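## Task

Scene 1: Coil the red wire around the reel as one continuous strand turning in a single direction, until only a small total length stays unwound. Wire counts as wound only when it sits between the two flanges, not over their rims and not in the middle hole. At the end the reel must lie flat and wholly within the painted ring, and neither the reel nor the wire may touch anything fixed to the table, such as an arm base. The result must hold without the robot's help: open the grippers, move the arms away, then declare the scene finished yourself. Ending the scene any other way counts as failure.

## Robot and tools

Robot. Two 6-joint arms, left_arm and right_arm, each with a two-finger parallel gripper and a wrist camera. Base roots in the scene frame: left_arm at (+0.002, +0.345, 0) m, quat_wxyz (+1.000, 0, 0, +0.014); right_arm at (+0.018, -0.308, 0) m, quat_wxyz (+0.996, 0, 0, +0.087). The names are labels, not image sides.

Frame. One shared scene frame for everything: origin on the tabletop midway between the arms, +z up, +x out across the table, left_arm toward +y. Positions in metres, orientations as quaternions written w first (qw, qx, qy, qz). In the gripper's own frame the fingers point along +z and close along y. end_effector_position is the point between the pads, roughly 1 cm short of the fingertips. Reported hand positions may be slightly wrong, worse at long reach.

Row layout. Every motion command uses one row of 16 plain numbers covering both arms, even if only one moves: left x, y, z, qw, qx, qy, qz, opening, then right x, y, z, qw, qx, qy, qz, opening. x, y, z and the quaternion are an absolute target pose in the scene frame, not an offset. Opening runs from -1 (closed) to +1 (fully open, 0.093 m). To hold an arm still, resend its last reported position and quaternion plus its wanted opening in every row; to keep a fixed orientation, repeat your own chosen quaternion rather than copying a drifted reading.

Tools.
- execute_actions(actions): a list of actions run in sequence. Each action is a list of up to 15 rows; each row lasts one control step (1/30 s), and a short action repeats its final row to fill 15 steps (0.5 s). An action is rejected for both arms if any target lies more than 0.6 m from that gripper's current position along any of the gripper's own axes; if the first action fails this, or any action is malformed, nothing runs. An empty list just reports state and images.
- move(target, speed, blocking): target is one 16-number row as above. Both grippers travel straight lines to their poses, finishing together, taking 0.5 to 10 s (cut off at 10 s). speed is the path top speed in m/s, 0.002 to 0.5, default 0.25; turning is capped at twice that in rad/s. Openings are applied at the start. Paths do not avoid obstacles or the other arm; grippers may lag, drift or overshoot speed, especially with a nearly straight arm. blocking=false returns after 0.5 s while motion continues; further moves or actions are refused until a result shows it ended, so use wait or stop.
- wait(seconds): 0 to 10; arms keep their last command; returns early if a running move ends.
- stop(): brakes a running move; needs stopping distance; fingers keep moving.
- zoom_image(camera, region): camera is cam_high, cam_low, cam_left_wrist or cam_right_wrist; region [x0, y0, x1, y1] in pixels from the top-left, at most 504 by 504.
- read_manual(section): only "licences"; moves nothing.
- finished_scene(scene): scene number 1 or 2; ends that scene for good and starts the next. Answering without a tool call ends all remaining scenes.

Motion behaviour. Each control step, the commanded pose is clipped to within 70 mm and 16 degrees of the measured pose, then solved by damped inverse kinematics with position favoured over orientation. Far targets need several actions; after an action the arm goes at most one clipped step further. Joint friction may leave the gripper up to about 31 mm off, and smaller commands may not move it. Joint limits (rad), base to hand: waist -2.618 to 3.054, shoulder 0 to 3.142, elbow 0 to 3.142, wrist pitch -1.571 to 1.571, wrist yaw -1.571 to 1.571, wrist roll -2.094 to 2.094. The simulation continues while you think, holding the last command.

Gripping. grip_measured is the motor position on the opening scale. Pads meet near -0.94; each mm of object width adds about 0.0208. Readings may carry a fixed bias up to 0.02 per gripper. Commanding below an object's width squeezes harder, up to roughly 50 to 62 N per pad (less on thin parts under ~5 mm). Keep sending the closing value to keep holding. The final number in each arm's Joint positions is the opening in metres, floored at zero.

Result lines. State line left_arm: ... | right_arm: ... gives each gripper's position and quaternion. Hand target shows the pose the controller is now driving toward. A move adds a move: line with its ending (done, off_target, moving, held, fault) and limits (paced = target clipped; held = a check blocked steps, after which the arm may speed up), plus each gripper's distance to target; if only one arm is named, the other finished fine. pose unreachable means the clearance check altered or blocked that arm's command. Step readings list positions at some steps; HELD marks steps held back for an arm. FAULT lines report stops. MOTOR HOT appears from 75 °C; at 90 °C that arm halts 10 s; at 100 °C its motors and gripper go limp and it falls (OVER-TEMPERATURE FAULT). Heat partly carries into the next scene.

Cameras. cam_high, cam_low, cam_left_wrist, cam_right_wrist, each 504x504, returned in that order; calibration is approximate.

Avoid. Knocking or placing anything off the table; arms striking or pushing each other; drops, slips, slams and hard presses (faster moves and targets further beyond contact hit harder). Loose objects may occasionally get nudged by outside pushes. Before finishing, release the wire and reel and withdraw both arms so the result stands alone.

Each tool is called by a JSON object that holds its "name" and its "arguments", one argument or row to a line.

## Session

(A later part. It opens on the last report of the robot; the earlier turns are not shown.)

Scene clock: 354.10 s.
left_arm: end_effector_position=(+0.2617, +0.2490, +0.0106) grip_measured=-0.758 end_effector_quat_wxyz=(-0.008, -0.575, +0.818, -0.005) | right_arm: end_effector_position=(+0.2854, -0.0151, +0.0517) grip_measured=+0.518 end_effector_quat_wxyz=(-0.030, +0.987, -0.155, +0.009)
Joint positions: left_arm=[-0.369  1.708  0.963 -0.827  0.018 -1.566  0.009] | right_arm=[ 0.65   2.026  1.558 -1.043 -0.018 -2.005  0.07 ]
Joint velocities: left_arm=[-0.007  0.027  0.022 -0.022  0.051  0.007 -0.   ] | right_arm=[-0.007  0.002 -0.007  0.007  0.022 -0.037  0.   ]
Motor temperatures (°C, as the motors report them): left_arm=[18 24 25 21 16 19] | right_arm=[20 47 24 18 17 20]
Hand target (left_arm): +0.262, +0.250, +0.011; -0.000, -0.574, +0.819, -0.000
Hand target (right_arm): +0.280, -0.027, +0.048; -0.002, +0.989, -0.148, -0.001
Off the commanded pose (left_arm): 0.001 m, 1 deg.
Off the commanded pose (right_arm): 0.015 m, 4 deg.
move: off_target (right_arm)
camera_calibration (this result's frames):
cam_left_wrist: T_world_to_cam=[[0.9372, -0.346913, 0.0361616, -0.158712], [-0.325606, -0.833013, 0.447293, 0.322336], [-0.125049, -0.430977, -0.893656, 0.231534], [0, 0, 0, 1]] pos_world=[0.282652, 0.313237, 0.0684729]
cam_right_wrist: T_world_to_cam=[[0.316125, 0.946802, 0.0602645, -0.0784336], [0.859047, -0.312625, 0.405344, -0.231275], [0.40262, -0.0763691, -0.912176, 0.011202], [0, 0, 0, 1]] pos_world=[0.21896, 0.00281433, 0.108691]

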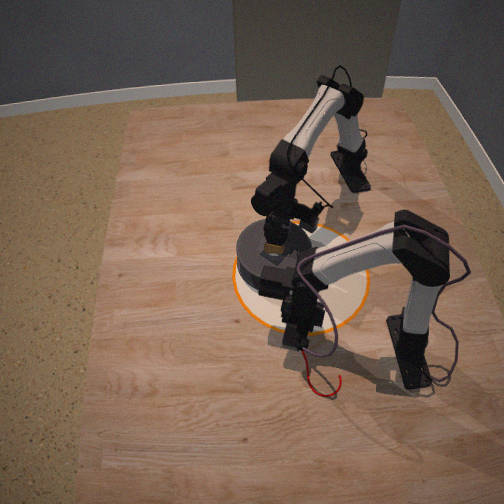

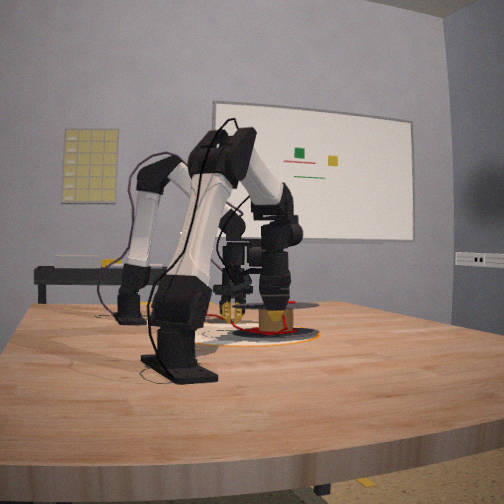

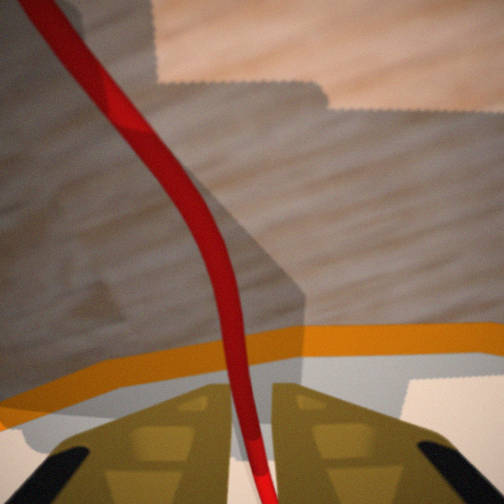

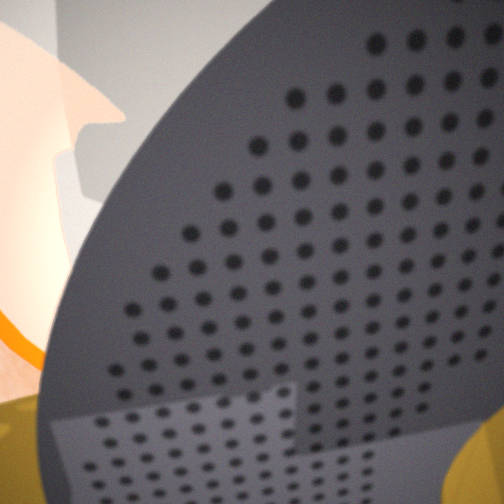

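{"name": "move", "arguments": {
  "target": [0.262,0.25,0.0106,0,0.574,-0.819,0,-0.76,0.2854,-0.0151,0.0517,0,-0.987,0.155,0,1.0],
  "speed": 0.15
}}

{"name": "move", "arguments": {
  "target": [0.262,0.25,0.0106,0,0.574,-0.819,0,-0.76,0.288,-0.016,0.115,0,-0.866,0.5,0,1.0],
  "speed": 0.4
}}

{"name": "move", "arguments": {
  "target": [0.262,0.25,0.0106,0,0.574,-0.819,0,-0.76,0.292,-0.016,0.115,0,0.105,0.995,0,1.0],
  "speed": 0.5
}}

Scene clock: 357.10 s.
left_arm: end_effector_position=(+0.2617, +0.2490, +0.0106) grip_measured=-0.758 end_effector_quat_wxyz=(-0.008, -0.575, +0.818, -0.005) | right_arm: end_effector_position=(+0.2853, -0.0166, +0.0532) grip_measured=+0.990 end_effector_quat_wxyz=(-0.009, +0.988, -0.156, -0.001)
Joint positions: left_arm=[-0.369  1.708  0.963 -0.827  0.018 -1.566  0.009] | right_arm=[ 0.65   2.063  1.621 -1.115 -0.012 -2.003  0.093]
Joint velocities: left_arm=[-0.007  0.012  0.017 -0.007 -0.022  0.007 -0.001] | right_arm=[-0.012  0.002  0.002  0.066 -0.037 -0.022 -0.   ]
Motor temperatures (°C, as the motors report them): left_arm=[18 24 25 21 16 19] | right_arm=[20 47 24 18 17 20]
Hand target (left_arm): +0.262, +0.250, +0.011; -0.000, -0.574, +0.819, -0.000
Hand target (right_arm): +0.285, -0.015, +0.052; -0.000, +0.988, -0.155, -0.000
Off the commanded pose (left_arm): 0.001 m, 1 deg.
Off the commanded pose (right_arm): 0.002 m, 1 deg.
move: done
camera_calibration (this result's frames):
cam_left_wrist: T_world_to_cam=[[0.9372, -0.346913, 0.0361616, -0.158712], [-0.325606, -0.833013, 0.447293, 0.322336], [-0.125049, -0.430977, -0.893656, 0.231534], [0, 0, 0, 1]] pos_world=[0.282652, 0.313237, 0.0684729]
cam_right_wrist: T_world_to_cam=[[0.318798, 0.947681, 0.0163762, -0.07558], [0.869399, -0.299259, 0.393179, -0.234365], [0.377509, -0.111107, -0.919316, 0.0195217], [0, 0, 0, 1]] pos_world=[0.220482, 0.00365899, 0.111332]

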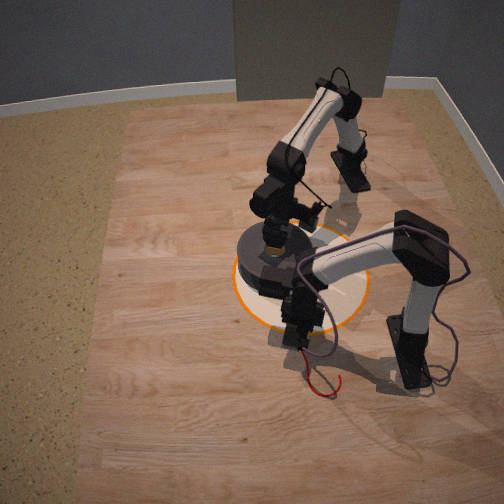

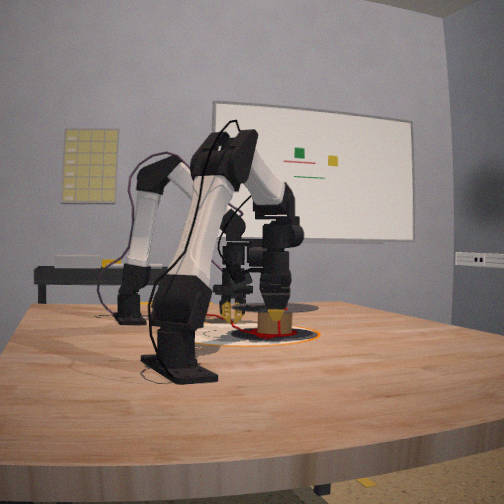

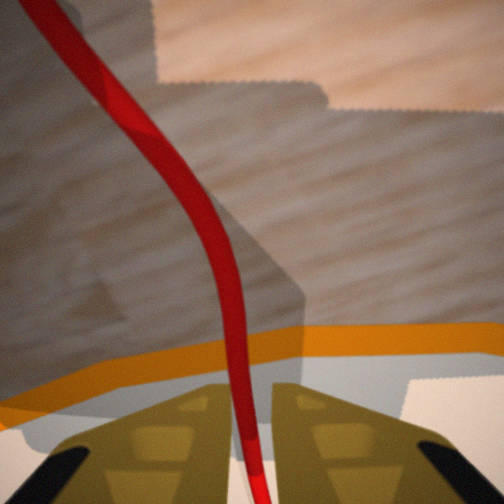

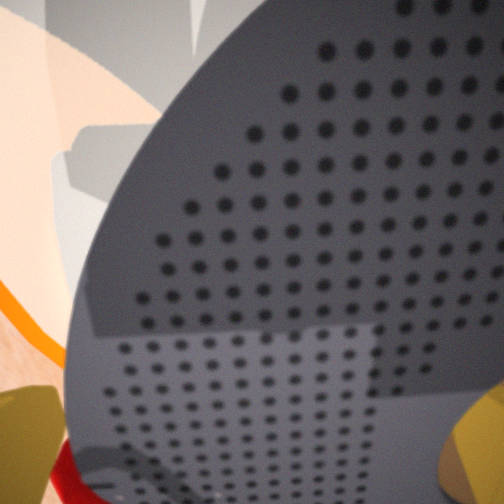

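Scene clock: 358.73 s.
left_arm: end_effector_position=(+0.2617, +0.2490, +0.0106) grip_measured=-0.758 end_effector_quat_wxyz=(-0.008, -0.575, +0.818, -0.005) | right_arm: end_effector_position=(+0.2871, -0.0148, +0.1125) grip_measured=+0.990 end_effector_quat_wxyz=(-0.003, +0.867, -0.497, -0.005)
Joint positions: left_arm=[-0.369  1.708  0.963 -0.827  0.018 -1.566  0.009] | right_arm=[ 0.65   2.063  1.857 -1.362 -0.012 -1.276  0.093]
Joint velocities: left_arm=[ 0.017  0.007  0.002 -0.022 -0.066 -0.037 -0.001] | right_arm=[-0.007  0.002  0.007  0.007 -0.051 -0.051  0.   ]
Motor temperatures (°C, as the motors report them): left_arm=[18 25 25 21 16 19] | right_arm=[20 47 25 18 17 20]
Hand target (left_arm): +0.262, +0.250, +0.011; -0.000, -0.574, +0.819, -0.000
Hand target (right_arm): +0.289, -0.015, +0.115; -0.000, +0.866, -0.500, +0.000
Off the commanded pose (left_arm): 0.001 m, 1 deg.
Off the commanded pose (right_arm): 0.003 m, 1 deg.
move: done
camera_calibration (this result's frames):
cam_left_wrist: T_world_to_cam=[[0.9372, -0.346913, 0.0361616, -0.158712], [-0.325606, -0.833013, 0.447293, 0.322336], [-0.125049, -0.430977, -0.893656, 0.231534], [0, 0, 0, 1]] pos_world=[0.282652, 0.313237, 0.0684729]
cam_right_wrist: T_world_to_cam=[[0.868219, 0.496178, -0.00149594, -0.241186], [0.45795, -0.800159, 0.387333, -0.147341], [0.190989, -0.336975, -0.921939, 0.124046], [0, 0, 0, 1]] pos_world=[0.253186, 0.0435749, 0.171072]

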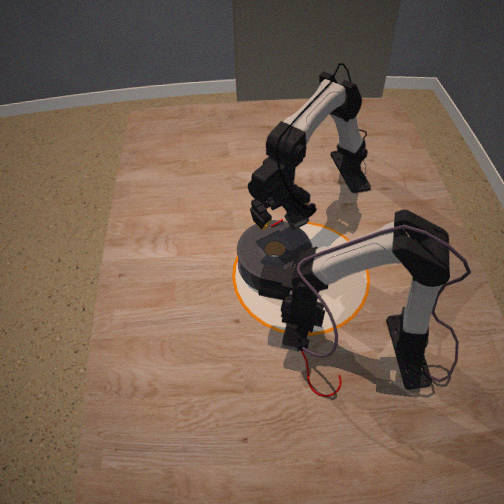

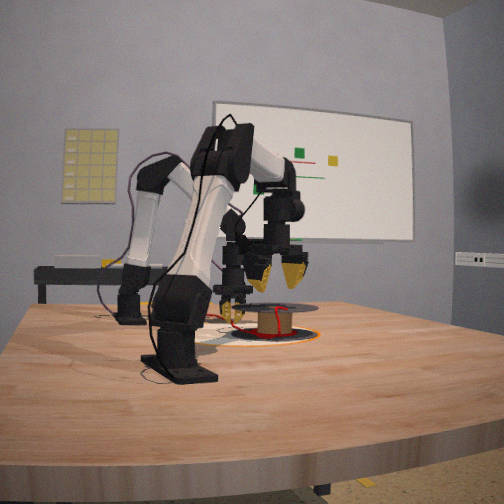

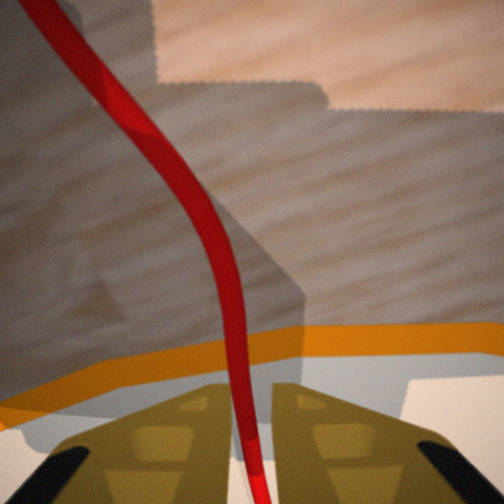

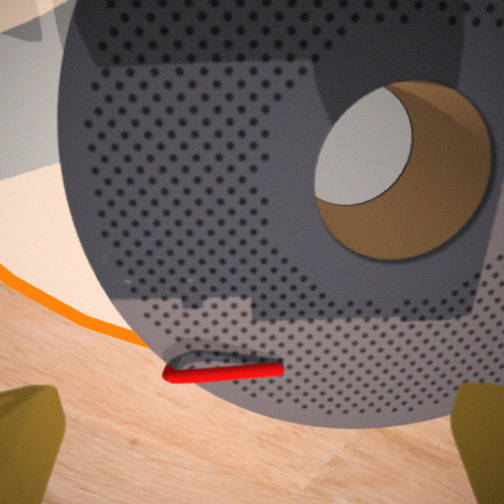

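Scene clock: 361.80 s.
left_arm: end_effector_position=(+0.2617, +0.2490, +0.0106) grip_measured=-0.758 end_effector_quat_wxyz=(-0.008, -0.575, +0.818, -0.005) | right_arm: end_effector_position=(+0.2864, -0.0156, +0.1125) grip_measured=+0.990 end_effector_quat_wxyz=(-0.005, +0.098, +0.995, +0.003)
Joint positions: left_arm=[-0.369  1.708  0.963 -0.827  0.018 -1.566  0.009] | right_arm=[ 0.65   2.063  1.857 -1.366 -0.012  1.02   0.093]
Joint velocities: left_arm=[-0.007 -0.012  0.012 -0.022  0.051  0.007  0.001] | right_arm=[ 0.002 -0.012 -0.012 -0.051  0.051 -0.007  0.003]
Motor temperatures (°C, as the motors report them): left_arm=[18 25 25 21 16 19] | right_arm=[20 47 25 18 17 20]
Hand target (left_arm): +0.262, +0.250, +0.011; -0.000, -0.574, +0.819, -0.000
Hand target (right_arm): +0.292, -0.016, +0.115; +0.000, +0.105, +0.994, +0.000
Off the commanded pose (left_arm): 0.001 m, 1 deg.
Off the commanded pose (right_arm): 0.006 m, 1 deg.
move: done
camera_calibration (this result's frames):
cam_left_wrist: T_world_to_cam=[[0.9372, -0.346913, 0.0361616, -0.158712], [-0.325606, -0.833013, 0.447293, 0.322336], [-0.125049, -0.430977, -0.893656, 0.231534], [0, 0, 0, 1]] pos_world=[0.282652, 0.313237, 0.0684729]
cam_right_wrist: T_world_to_cam=[[-0.205478, -0.97864, -0.00650034, 0.044907], [-0.894001, 0.184997, 0.408091, 0.252612], [-0.398171, 0.0896651, -0.912918, 0.298302], [0, 0, 0, 1]] pos_world=[0.353838, -0.0295318, 0.169529]

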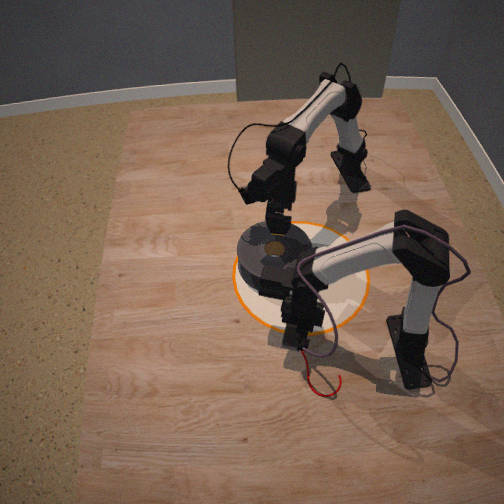

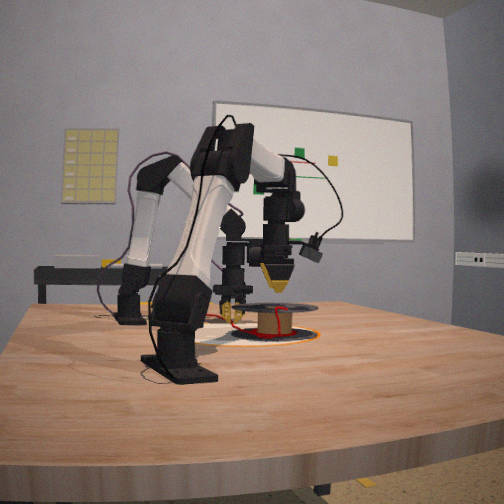

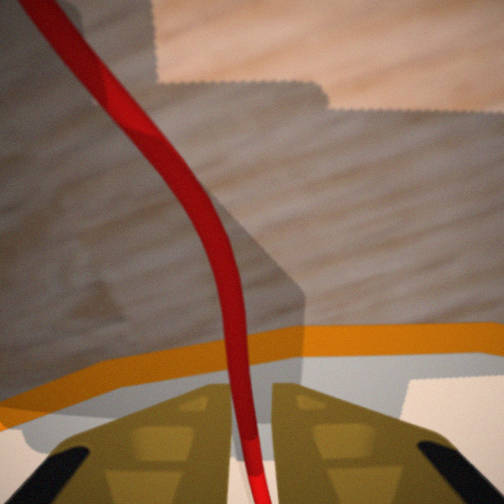

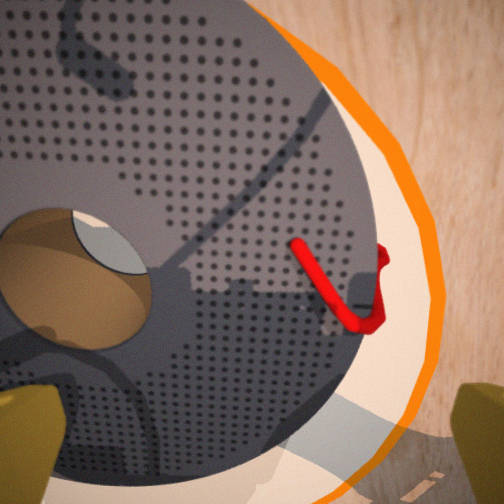

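{"name": "move", "arguments": {
  "target": [0.262,0.25,0.0106,0,0.574,-0.819,0,-0.76,0.286,-0.025,0.095,0,0.174,0.985,0,1.0],
  "speed": 0.15
}}

Scene clock: 363.70 s.
left_arm: end_effector_position=(+0.2617, +0.2490, +0.0106) grip_measured=-0.758 end_effector_quat_wxyz=(-0.008, -0.575, +0.818, -0.005) | right_arm: end_effector_position=(+0.2822, -0.0202, +0.0947) grip_measured=+0.990 end_effector_quat_wxyz=(-0.008, +0.165, +0.986, -0.001)
Joint positions: left_arm=[-0.369  1.708  0.963 -0.827  0.018 -1.566  0.009] | right_arm=[ 0.65   2.047  1.764 -1.298 -0.012  1.156  0.093]
Joint velocities: left_arm=[ 0.022  0.002 -0.007 -0.007 -0.007  0.051 -0.   ] | right_arm=[-0.007 -0.002  0.002 -0.007  0.007  0.007  0.   ]
Motor temperatures (°C, as the motors report them): left_arm=[18 25 25 21 16 19] | right_arm=[20 46 25 18 17 20]
Hand target (left_arm): +0.262, +0.250, +0.011; -0.000, -0.574, +0.819, -0.000
Hand target (right_arm): +0.286, -0.025, +0.095; -0.000, +0.174, +0.985, -0.000
Off the commanded pose (left_arm): 0.001 m, 1 deg.
Off the commanded pose (right_arm): 0.006 m, 1 deg.
move: done
camera_calibration (this result's frames):
cam_left_wrist: T_world_to_cam=[[0.9372, -0.346913, 0.0361616, -0.158712], [-0.325606, -0.833013, 0.447293, 0.322336], [-0.125049, -0.430977, -0.893656, 0.231534], [0, 0, 0, 1]] pos_world=[0.282652, 0.313237, 0.0684729]
cam_right_wrist: T_world_to_cam=[[-0.335723, -0.94195, 0.00442899, 0.0758966], [-0.857531, 0.307574, 0.412358, 0.248701], [-0.389783, 0.13464, -0.911011, 0.279149], [0, 0, 0, 1]] pos_world=[0.347556, -0.0425876, 0.151417]

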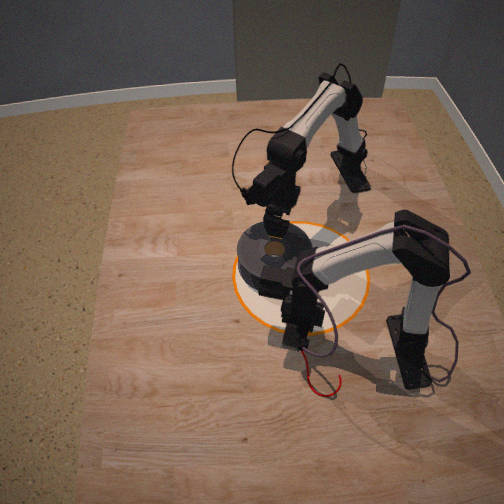

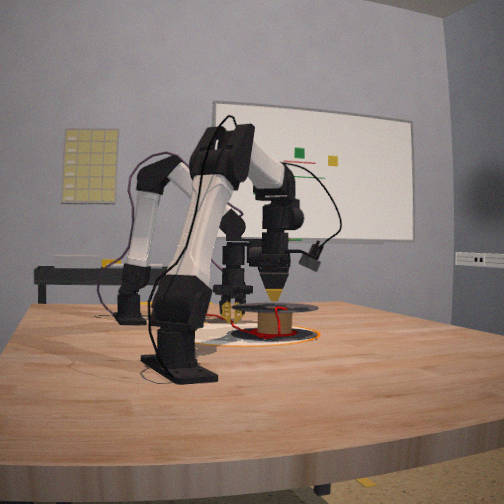

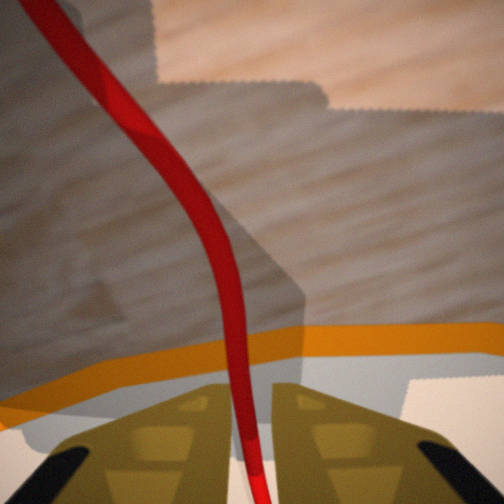

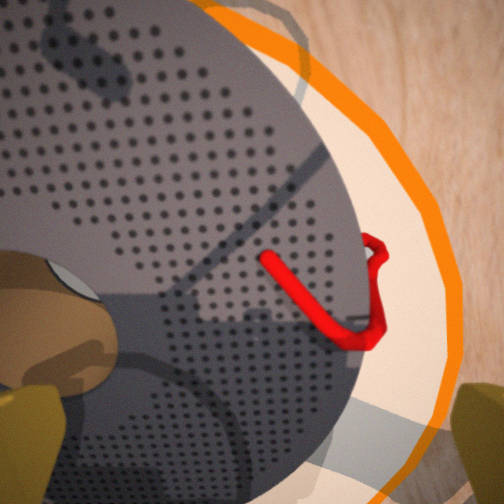

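{"name": "move", "arguments": {
  "target": [0.262,0.25,0.0106,0,0.574,-0.819,0,-0.76,0.283,-0.020,0.036,0,0.174,0.985,0,1.0],
  "speed": 0.12
}}

{"name": "move", "arguments": {
  "target": [0.262,0.25,0.0106,0,0.574,-0.819,0,-0.76,0.283,-0.020,0.046,0,0.174,0.985,0,0.5],
  "speed": 0.12
}}

Scene clock: 365.93 s.
left_arm: end_effector_position=(+0.2617, +0.2490, +0.0106) grip_measured=-0.758 end_effector_quat_wxyz=(-0.008, -0.575, +0.818, -0.005) | right_arm: end_effector_position=(+0.2838, -0.0182, +0.0469) grip_measured=+0.990 end_effector_quat_wxyz=(-0.000, +0.173, +0.985, +0.011)
Joint positions: left_arm=[-0.369  1.708  0.963 -0.827  0.018 -1.566  0.009] | right_arm=[ 0.65   2.055  1.583 -1.08  -0.012  1.172  0.093]
Joint velocities: left_arm=[ 0.002 -0.007 -0.017 -0.007 -0.037  0.007 -0.   ] | right_arm=[-0.012  0.002 -0.007 -0.066  0.007  0.037  0.001]
Motor temperatures (°C, as the motors report them): left_arm=[18 25 25 21 16 19] | right_arm=[20 46 25 18 17 20]
Hand target (left_arm): +0.262, +0.250, +0.011; -0.000, -0.574, +0.819, -0.000
Hand target (right_arm): +0.282, -0.021, +0.036; -0.000, +0.174, +0.985, -0.000
Off the commanded pose (left_arm): 0.001 m, 1 deg.
Off the commanded pose (right_arm): 0.011 m, 1 deg.
move: off_target (right_arm)
camera_calibration (this result's frames):
cam_left_wrist: T_world_to_cam=[[0.9372, -0.346913, 0.0361616, -0.158712], [-0.325606, -0.833013, 0.447293, 0.322336], [-0.125049, -0.430977, -0.893656, 0.231534], [0, 0, 0, 1]] pos_world=[0.282652, 0.313237, 0.0684729]
cam_right_wrist: T_world_to_cam=[[-0.350936, -0.936104, -0.0235043, 0.0842762], [-0.860485, 0.312484, 0.402392, 0.270632], [-0.369336, 0.161439, -0.915166, 0.230843], [0, 0, 0, 1]] pos_world=[0.347709, -0.042944, 0.10434]

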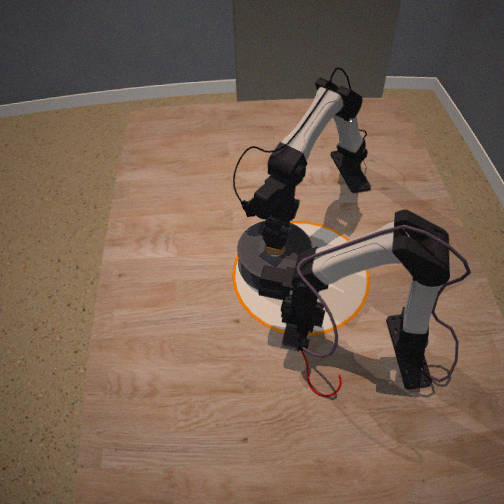

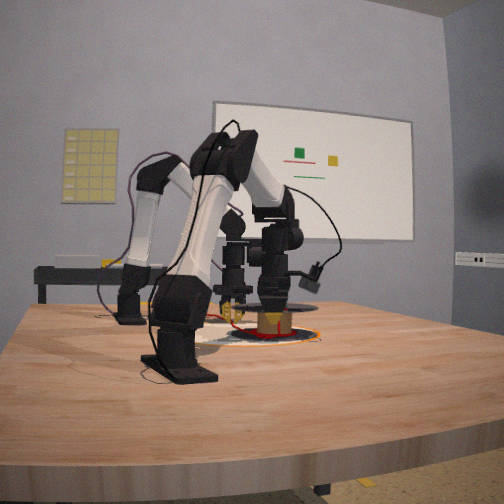

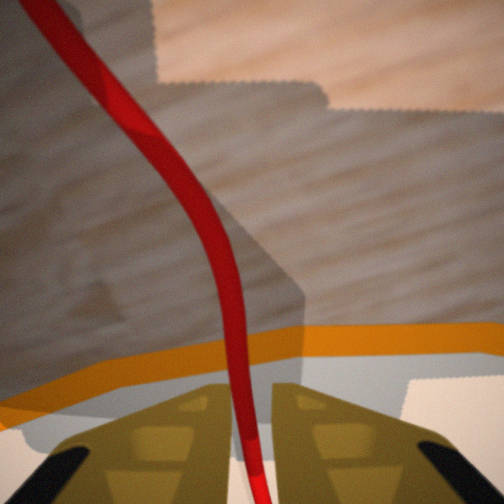

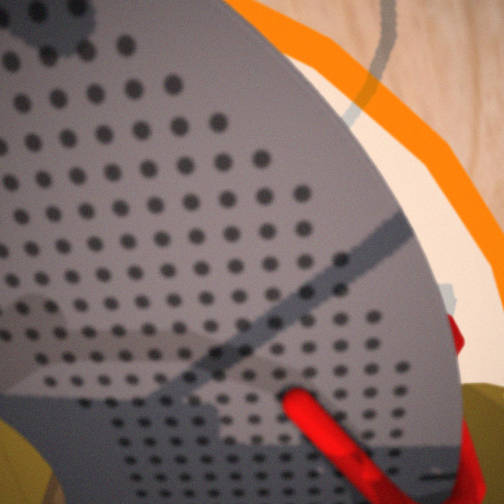

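Scene clock: 366.63 s.
left_arm: end_effector_position=(+0.2617, +0.2490, +0.0106) grip_measured=-0.758 end_effector_quat_wxyz=(-0.008, -0.575, +0.818, -0.005) | right_arm: end_effector_position=(+0.2841, -0.0177, +0.0469) grip_measured=+0.526 end_effector_quat_wxyz=(+0.000, +0.173, +0.985, +0.013)
Joint positions: left_arm=[-0.369  1.708  0.963 -0.827  0.018 -1.566  0.009] | right_arm=[ 0.65   2.055  1.583 -1.078 -0.013  1.172  0.07 ]
Joint velocities: left_arm=[-0.012 -0.002 -0.022 -0.051  0.007 -0.007 -0.001] | right_arm=[ 0.002  0.002 -0.012  0.007 -0.051 -0.051 -0.   ]
Motor temperatures (°C, as the motors report them): left_arm=[18 25 25 21 16 19] | right_arm=[20 46 25 18 17 20]
Hand target (left_arm): +0.262, +0.250, +0.011; -0.000, -0.574, +0.819, -0.000
Hand target (right_arm): +0.283, -0.020, +0.046; +0.000, +0.174, +0.985, +0.000
Off the commanded pose (left_arm): 0.001 m, 1 deg.
Off the commanded pose (right_arm): 0.003 m, 1 deg.
move: done
camera_calibration (this result's frames):
cam_left_wrist: T_world_to_cam=[[0.9372, -0.346913, 0.0361616, -0.158712], [-0.325606, -0.833013, 0.447293, 0.322336], [-0.125049, -0.430977, -0.893656, 0.231534], [0, 0, 0, 1]] pos_world=[0.282652, 0.313237, 0.0684729]
cam_right_wrist: T_world_to_cam=[[-0.350183, -0.936323, -0.025914, 0.0847335], [-0.861135, 0.310931, 0.402203, 0.270882], [-0.368535, 0.16316, -0.915184, 0.230683], [0, 0, 0, 1]] pos_world=[0.347953, -0.0425261, 0.104363]

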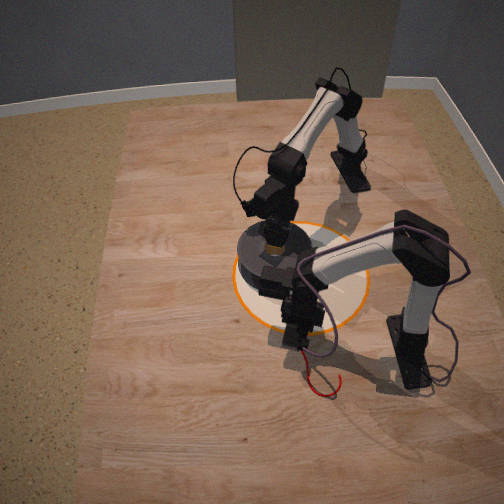

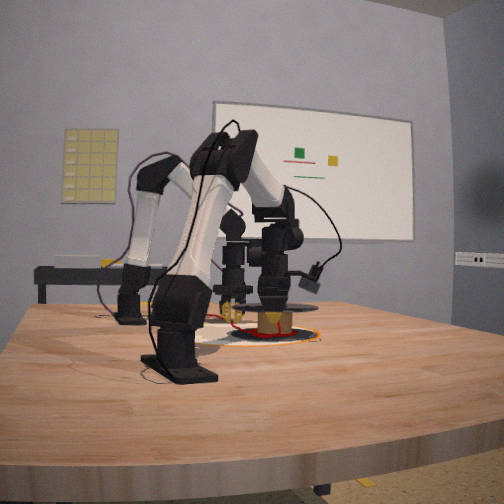

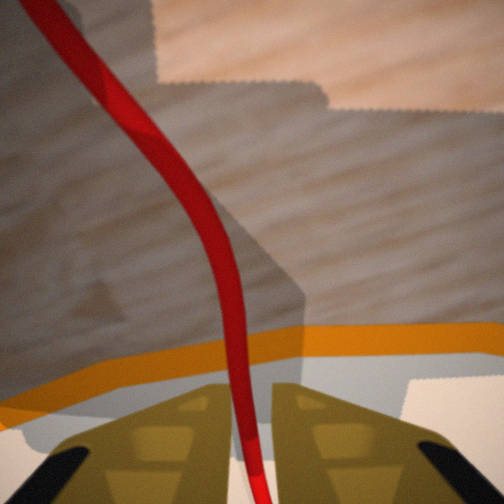

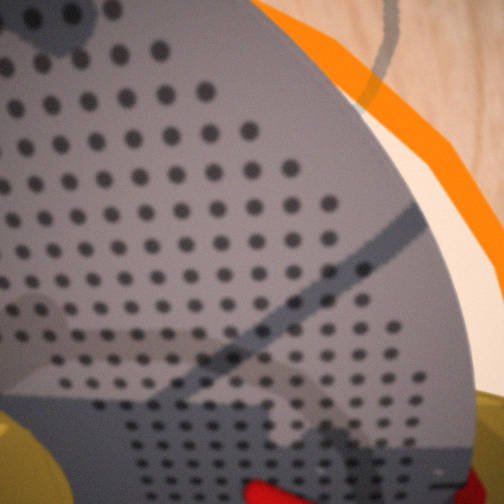

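{"name": "move", "arguments": {
  "target": [0.262,0.25,0.0106,0,0.574,-0.819,0,-0.76,0.3424,-0.0156,0.047,0,-0.342,0.94,0,0.5],
  "speed": 0.3
}}

{"name": "move", "arguments": {
  "target": [0.262,0.25,0.0106,0,0.574,-0.819,0,-0.76,0.365,0.0465,0.047,0,-0.766,0.643,0,0.5],
  "speed": 0.3
}}

{"name": "zoom_image", "arguments": {
  "camera": "cam_low",
  "region": [180, 260, 340, 360]
}}

Scene clock: 371.03 s.
left_arm: end_effector_position=(+0.2617, +0.2490, +0.0106) grip_measured=-0.758 end_effector_quat_wxyz=(-0.008, -0.575, +0.818, -0.005) | right_arm: end_effector_position=(+0.3368, -0.0075, +0.0497) grip_measured=+0.526 end_effector_quat_wxyz=(+0.004, -0.336, +0.941, +0.020)
Joint positions: left_arm=[-0.369  1.708  0.963 -0.827  0.018 -1.566  0.009] | right_arm=[ 0.57   2.23   1.87  -1.187 -0.033  0.058  0.07 ]
Joint velocities: left_arm=[-0.012 -0.012 -0.017 -0.051 -0.022  0.022 -0.001] | right_arm=[-0.007  0.002  0.007 -0.051  0.022  0.007 -0.001]
Motor temperatures (°C, as the motors report them): left_arm=[18 25 25 21 16 19] | right_arm=[20 46 25 18 17 20]
Hand target (left_arm): +0.262, +0.250, +0.011; -0.000, -0.574, +0.819, -0.000
Hand target (right_arm): +0.342, -0.015, +0.046; -0.000, -0.342, +0.940, +0.002
Off the commanded pose (left_arm): 0.001 m, 1 deg.
Off the commanded pose (right_arm): 0.010 m, 2 deg.
move: done
camera_calibration (this result's frames):
cam_left_wrist: T_world_to_cam=[[0.9372, -0.346913, 0.0361616, -0.158712], [-0.325606, -0.833013, 0.447293, 0.322336], [-0.125049, -0.430977, -0.893656, 0.231534], [0, 0, 0, 1]] pos_world=[0.282652, 0.313237, 0.0684729]
cam_right_wrist: T_world_to_cam=[[0.625742, -0.779228, -0.0353618, -0.214307], [-0.713076, -0.589819, 0.378993, 0.256497], [-0.316179, -0.211936, -0.924724, 0.230986], [0, 0, 0, 1]] pos_world=[0.390036, 0.0332468, 0.108809]

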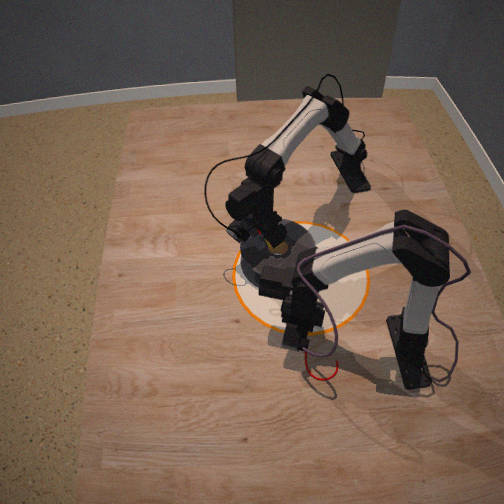

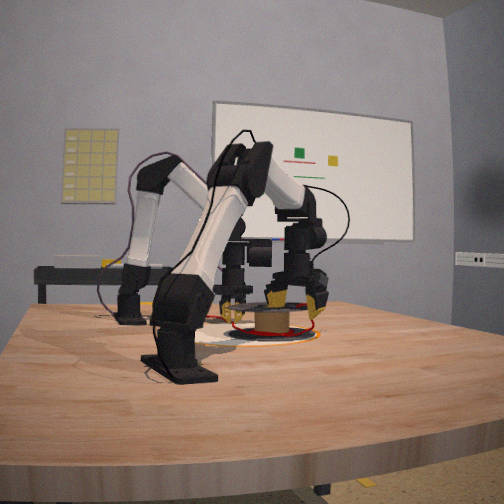

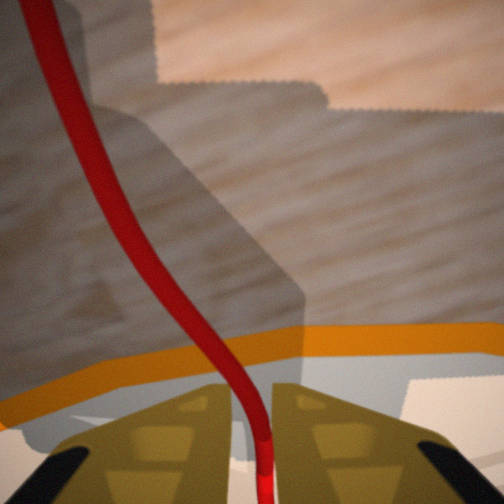

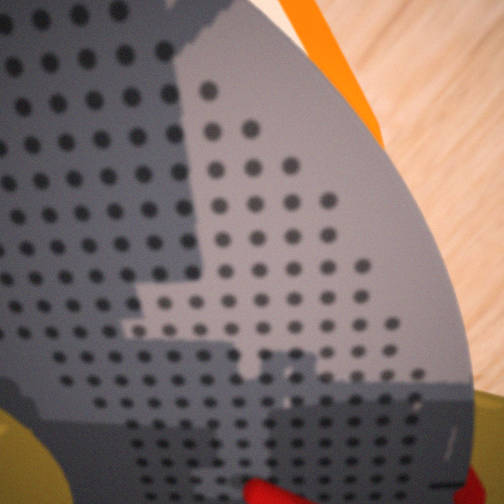

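Scene clock: 373.47 s.
left_arm: end_effector_position=(+0.2617, +0.2490, +0.0106) grip_measured=-0.758 end_effector_quat_wxyz=(-0.008, -0.575, +0.818, -0.005) | right_arm: end_effector_position=(+0.3568, +0.0463, +0.0517) grip_measured=+0.526 end_effector_quat_wxyz=(+0.003, +0.756, -0.654, -0.025)
Joint positions: left_arm=[-0.369  1.708  0.963 -0.827  0.018 -1.566  0.009] | right_arm=[ 0.618  2.575  2.489 -1.494 -0.049 -0.924  0.07 ]
Joint velocities: left_arm=[-0.002  0.007  0.007  0.037 -0.051 -0.037 -0.001] | right_arm=[-0.017  0.007  0.032  0.007 -0.037 -0.007  0.001]
Motor temperatures (°C, as the motors report them): left_arm=[18 25 25 21 16 19] | right_arm=[20 46 25 18 17 20]
Hand target (left_arm): +0.262, +0.250, +0.011; -0.000, -0.574, +0.819, -0.000
Hand target (right_arm): +0.365, +0.046, +0.046; -0.001, +0.766, -0.643, +0.000
Off the commanded pose (left_arm): 0.001 m, 1 deg.
Off the commanded pose (right_arm): 0.009 m, 3 deg.
move: off_target (right_arm)
camera_calibration (this result's frames):
cam_left_wrist: T_world_to_cam=[[0.9372, -0.346913, 0.0361616, -0.158712], [-0.325606, -0.833013, 0.447293, 0.322336], [-0.125049, -0.430977, -0.893656, 0.231534], [0, 0, 0, 1]] pos_world=[0.282652, 0.313237, 0.0684729]
cam_right_wrist: T_world_to_cam=[[0.990272, 0.133807, -0.0381797, -0.357012], [0.138437, -0.919722, 0.367352, 0.0137966], [0.0140395, -0.369064, -0.929298, 0.140335], [0, 0, 0, 1]] pos_world=[0.349658, 0.112252, 0.111714]

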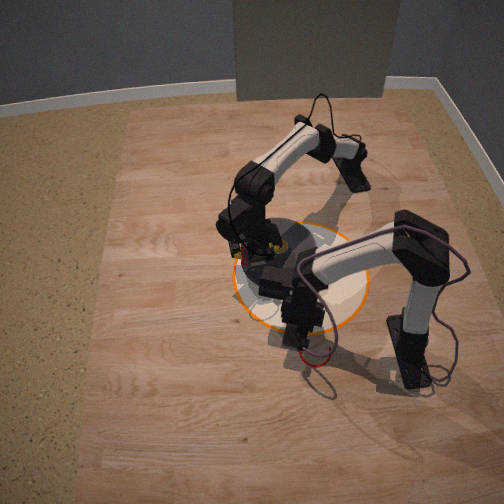

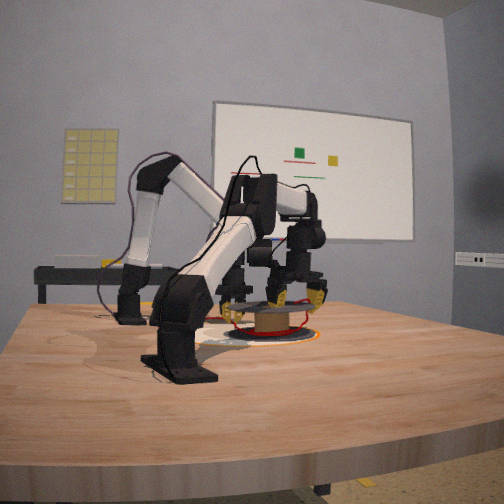

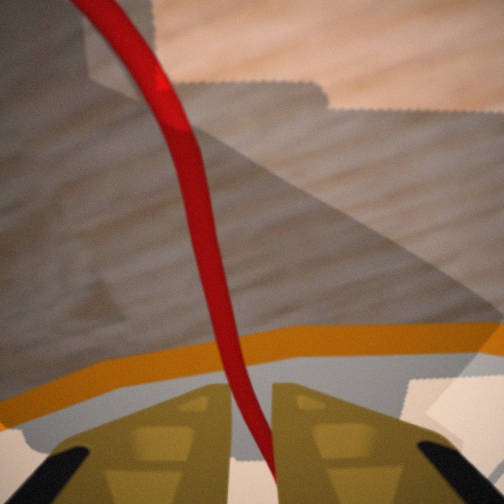

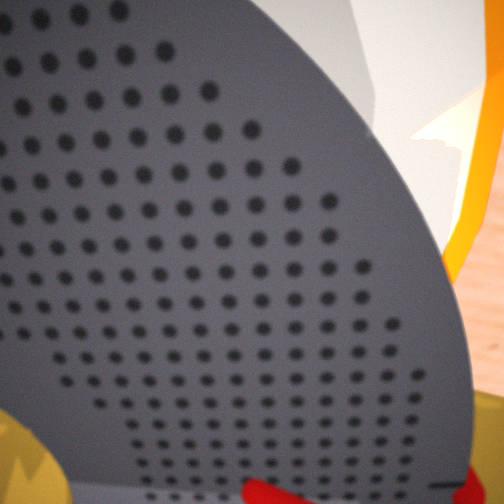

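Region (180, 260, 340, 360) of cam_low's 504x504 image, scaled by 3.150, with more detail than that image has; it fills the top 315 rows of this view, and the rest is white.

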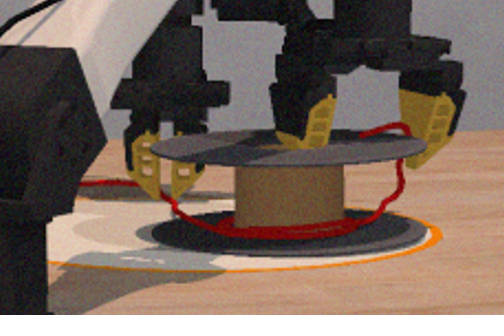

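{"name": "move", "arguments": {
  "target": [0.262,0.25,0.0106,0,0.574,-0.819,0,-0.76,0.3226,0.097,0.047,0,-0.985,0.174,0,0.5],
  "speed": 0.3
}}

{"name": "zoom_image", "arguments": {
  "camera": "cam_high",
  "region": [220, 200, 400, 430]
}}

Scene clock: 376.57 s.
left_arm: end_effector_position=(+0.2617, +0.2490, +0.0106) grip_measured=-0.758 end_effector_quat_wxyz=(-0.008, -0.575, +0.818, -0.005) | right_arm: end_effector_position=(+0.3206, +0.0960, +0.0594) grip_measured=+0.526 end_effector_quat_wxyz=(-0.014, +0.982, -0.189, -0.001)
Joint positions: left_arm=[-0.369  1.708  0.963 -0.827  0.018 -1.566  0.009] | right_arm=[ 0.75   2.677  2.717 -1.586 -0.014 -1.838  0.07 ]
Joint velocities: left_arm=[-0.012 -0.007 -0.007 -0.051  0.007  0.022 -0.001] | right_arm=[-0.002 -0.002 -0.002  0.007 -0.022  0.022 -0.   ]
Motor temperatures (°C, as the motors report them): left_arm=[18 25 25 21 16 19] | right_arm=[20 46 25 18 17 20]
Hand target (left_arm): +0.262, +0.250, +0.011; -0.000, -0.574, +0.819, -0.000
Hand target (right_arm): +0.323, +0.096, +0.047; -0.003, +0.985, -0.174, +0.004
Off the commanded pose (left_arm): 0.001 m, 1 deg.
Off the commanded pose (right_arm): 0.013 m, 2 deg.
joint sent to its limit (right arm) — the command would take joint 4 (wrist pitch) past its lower limit, so that joint was sent only as far as its limit.
move: off_target (right_arm)
camera_calibration (this result's frames):
cam_left_wrist: T_world_to_cam=[[0.9372, -0.346913, 0.0361616, -0.158712], [-0.325606, -0.833013, 0.447293, 0.322336], [-0.125049, -0.430977, -0.893656, 0.231534], [0, 0, 0, 1]] pos_world=[0.282652, 0.313237, 0.0684729]
cam_right_wrist: T_world_to_cam=[[0.379772, 0.924696, 0.0266424, -0.21151], [0.847036, -0.359166, 0.391828, -0.220781], [0.371891, -0.126238, -0.919653, 0.0276795], [0, 0, 0, 1]] pos_world=[0.257041, 0.11978, 0.117599]

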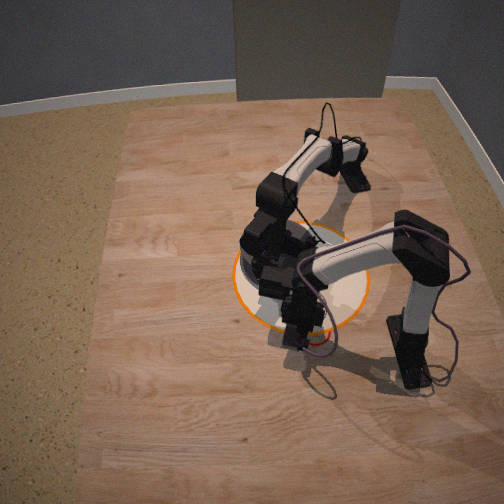

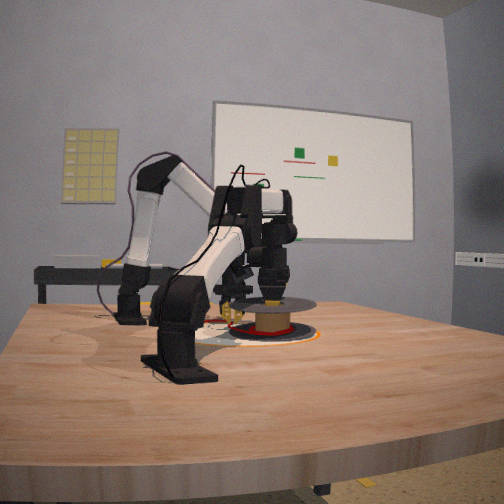

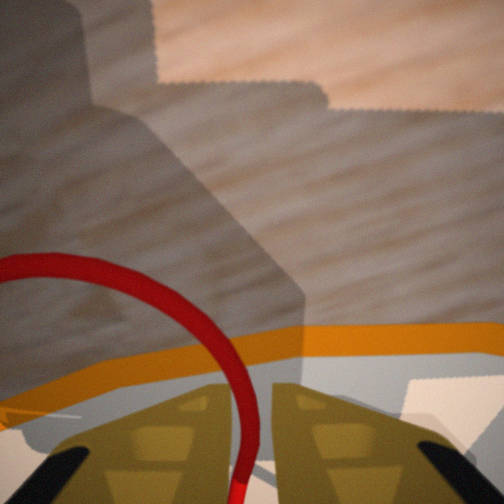

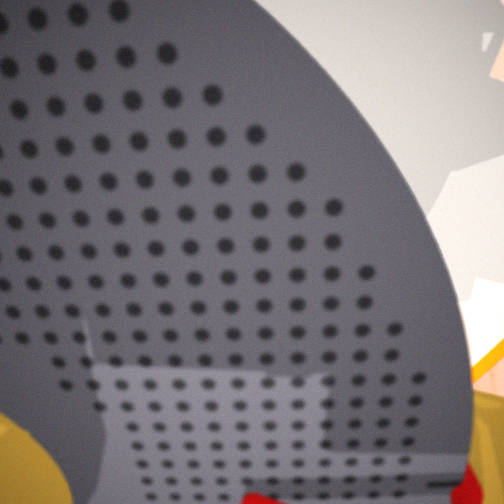

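Region (220, 200, 400, 430) of cam_high's 504x504 image, scaled by 2.191, with more detail than that image has; it fills the left 394 columns of this view, and the rest is white.

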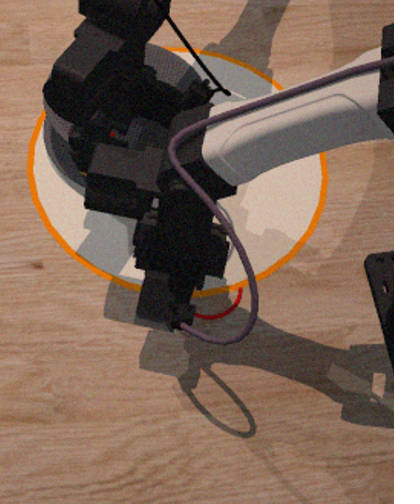

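{"name": "move", "arguments": {
  "target": [0.262,0.25,0.0106,0,0.574,-0.819,0,-0.81,0.312,0.058,0.044,0,-0.982,0.189,0,0.5],
  "speed": 0.1
}}

Scene clock: 381.13 s.
left_arm: end_effector_position=(+0.2623, +0.2488, +0.0106) grip_measured=-0.807 end_effector_quat_wxyz=(-0.007, -0.575, +0.818, -0.006) | right_arm: end_effector_position=(+0.2984, +0.0523, +0.0479) grip_measured=+0.526 end_effector_quat_wxyz=(+0.024, +0.981, -0.192, -0.020)
Joint positions: left_arm=[-0.369  1.708  0.963 -0.824  0.018 -1.567  0.006] | right_arm=[ 0.731  2.422  2.192 -1.4   -0.014 -1.851  0.07 ]
Joint velocities: left_arm=[ 0.002  0.007 -0.017  0.066 -0.037  0.007 -0.   ] | right_arm=[ 0.007 -0.007 -0.032 -0.022 -0.022 -0.081  0.   ]
Motor temperatures (°C, as the motors report them): left_arm=[18 25 25 21 16 19] | right_arm=[20 47 25 18 17 20]
Hand target (left_arm): +0.262, +0.250, +0.011; -0.000, -0.574, +0.819, -0.000
Hand target (right_arm): +0.311, +0.057, +0.045; +0.002, +0.982, -0.189, -0.001
Off the commanded pose (left_arm): 0.001 m, 1 deg.
Off the commanded pose (right_arm): 0.015 m, 4 deg.
move: off_target (right_arm)
camera_calibration (this result's frames):
cam_left_wrist: T_world_to_cam=[[0.93737, -0.346165, 0.0388159, -0.159617], [-0.32609, -0.832863, 0.447219, 0.322444], [-0.122483, -0.431867, -0.893582, 0.231065], [0, 0, 0, 1]] pos_world=[0.283068, 0.313087, 0.0684677]
cam_right_wrist: T_world_to_cam=[[0.38465, 0.921403, -0.0553292, -0.1598], [0.864636, -0.338669, 0.37109, -0.218466], [0.323185, -0.19058, -0.926947, 0.0380593], [0, 0, 0, 1]] pos_world=[0.23806, 0.0805061, 0.107508]

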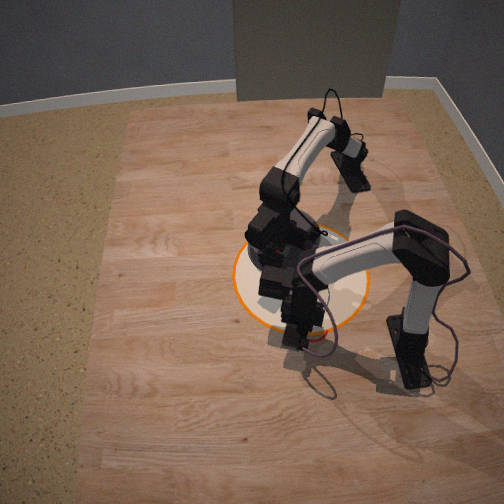

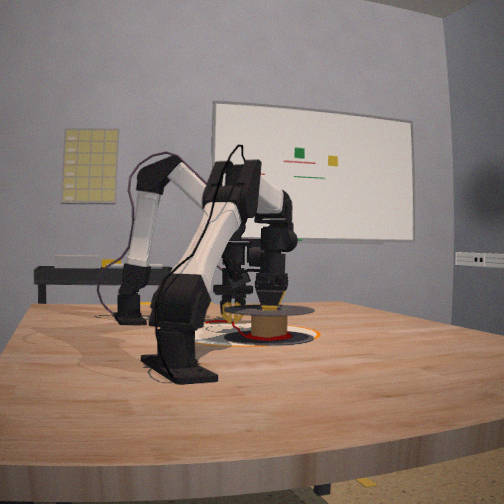

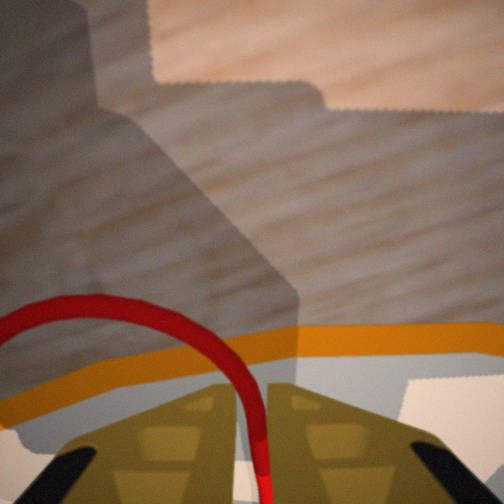

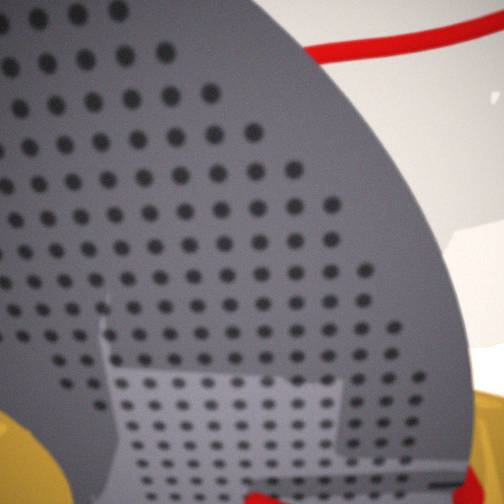

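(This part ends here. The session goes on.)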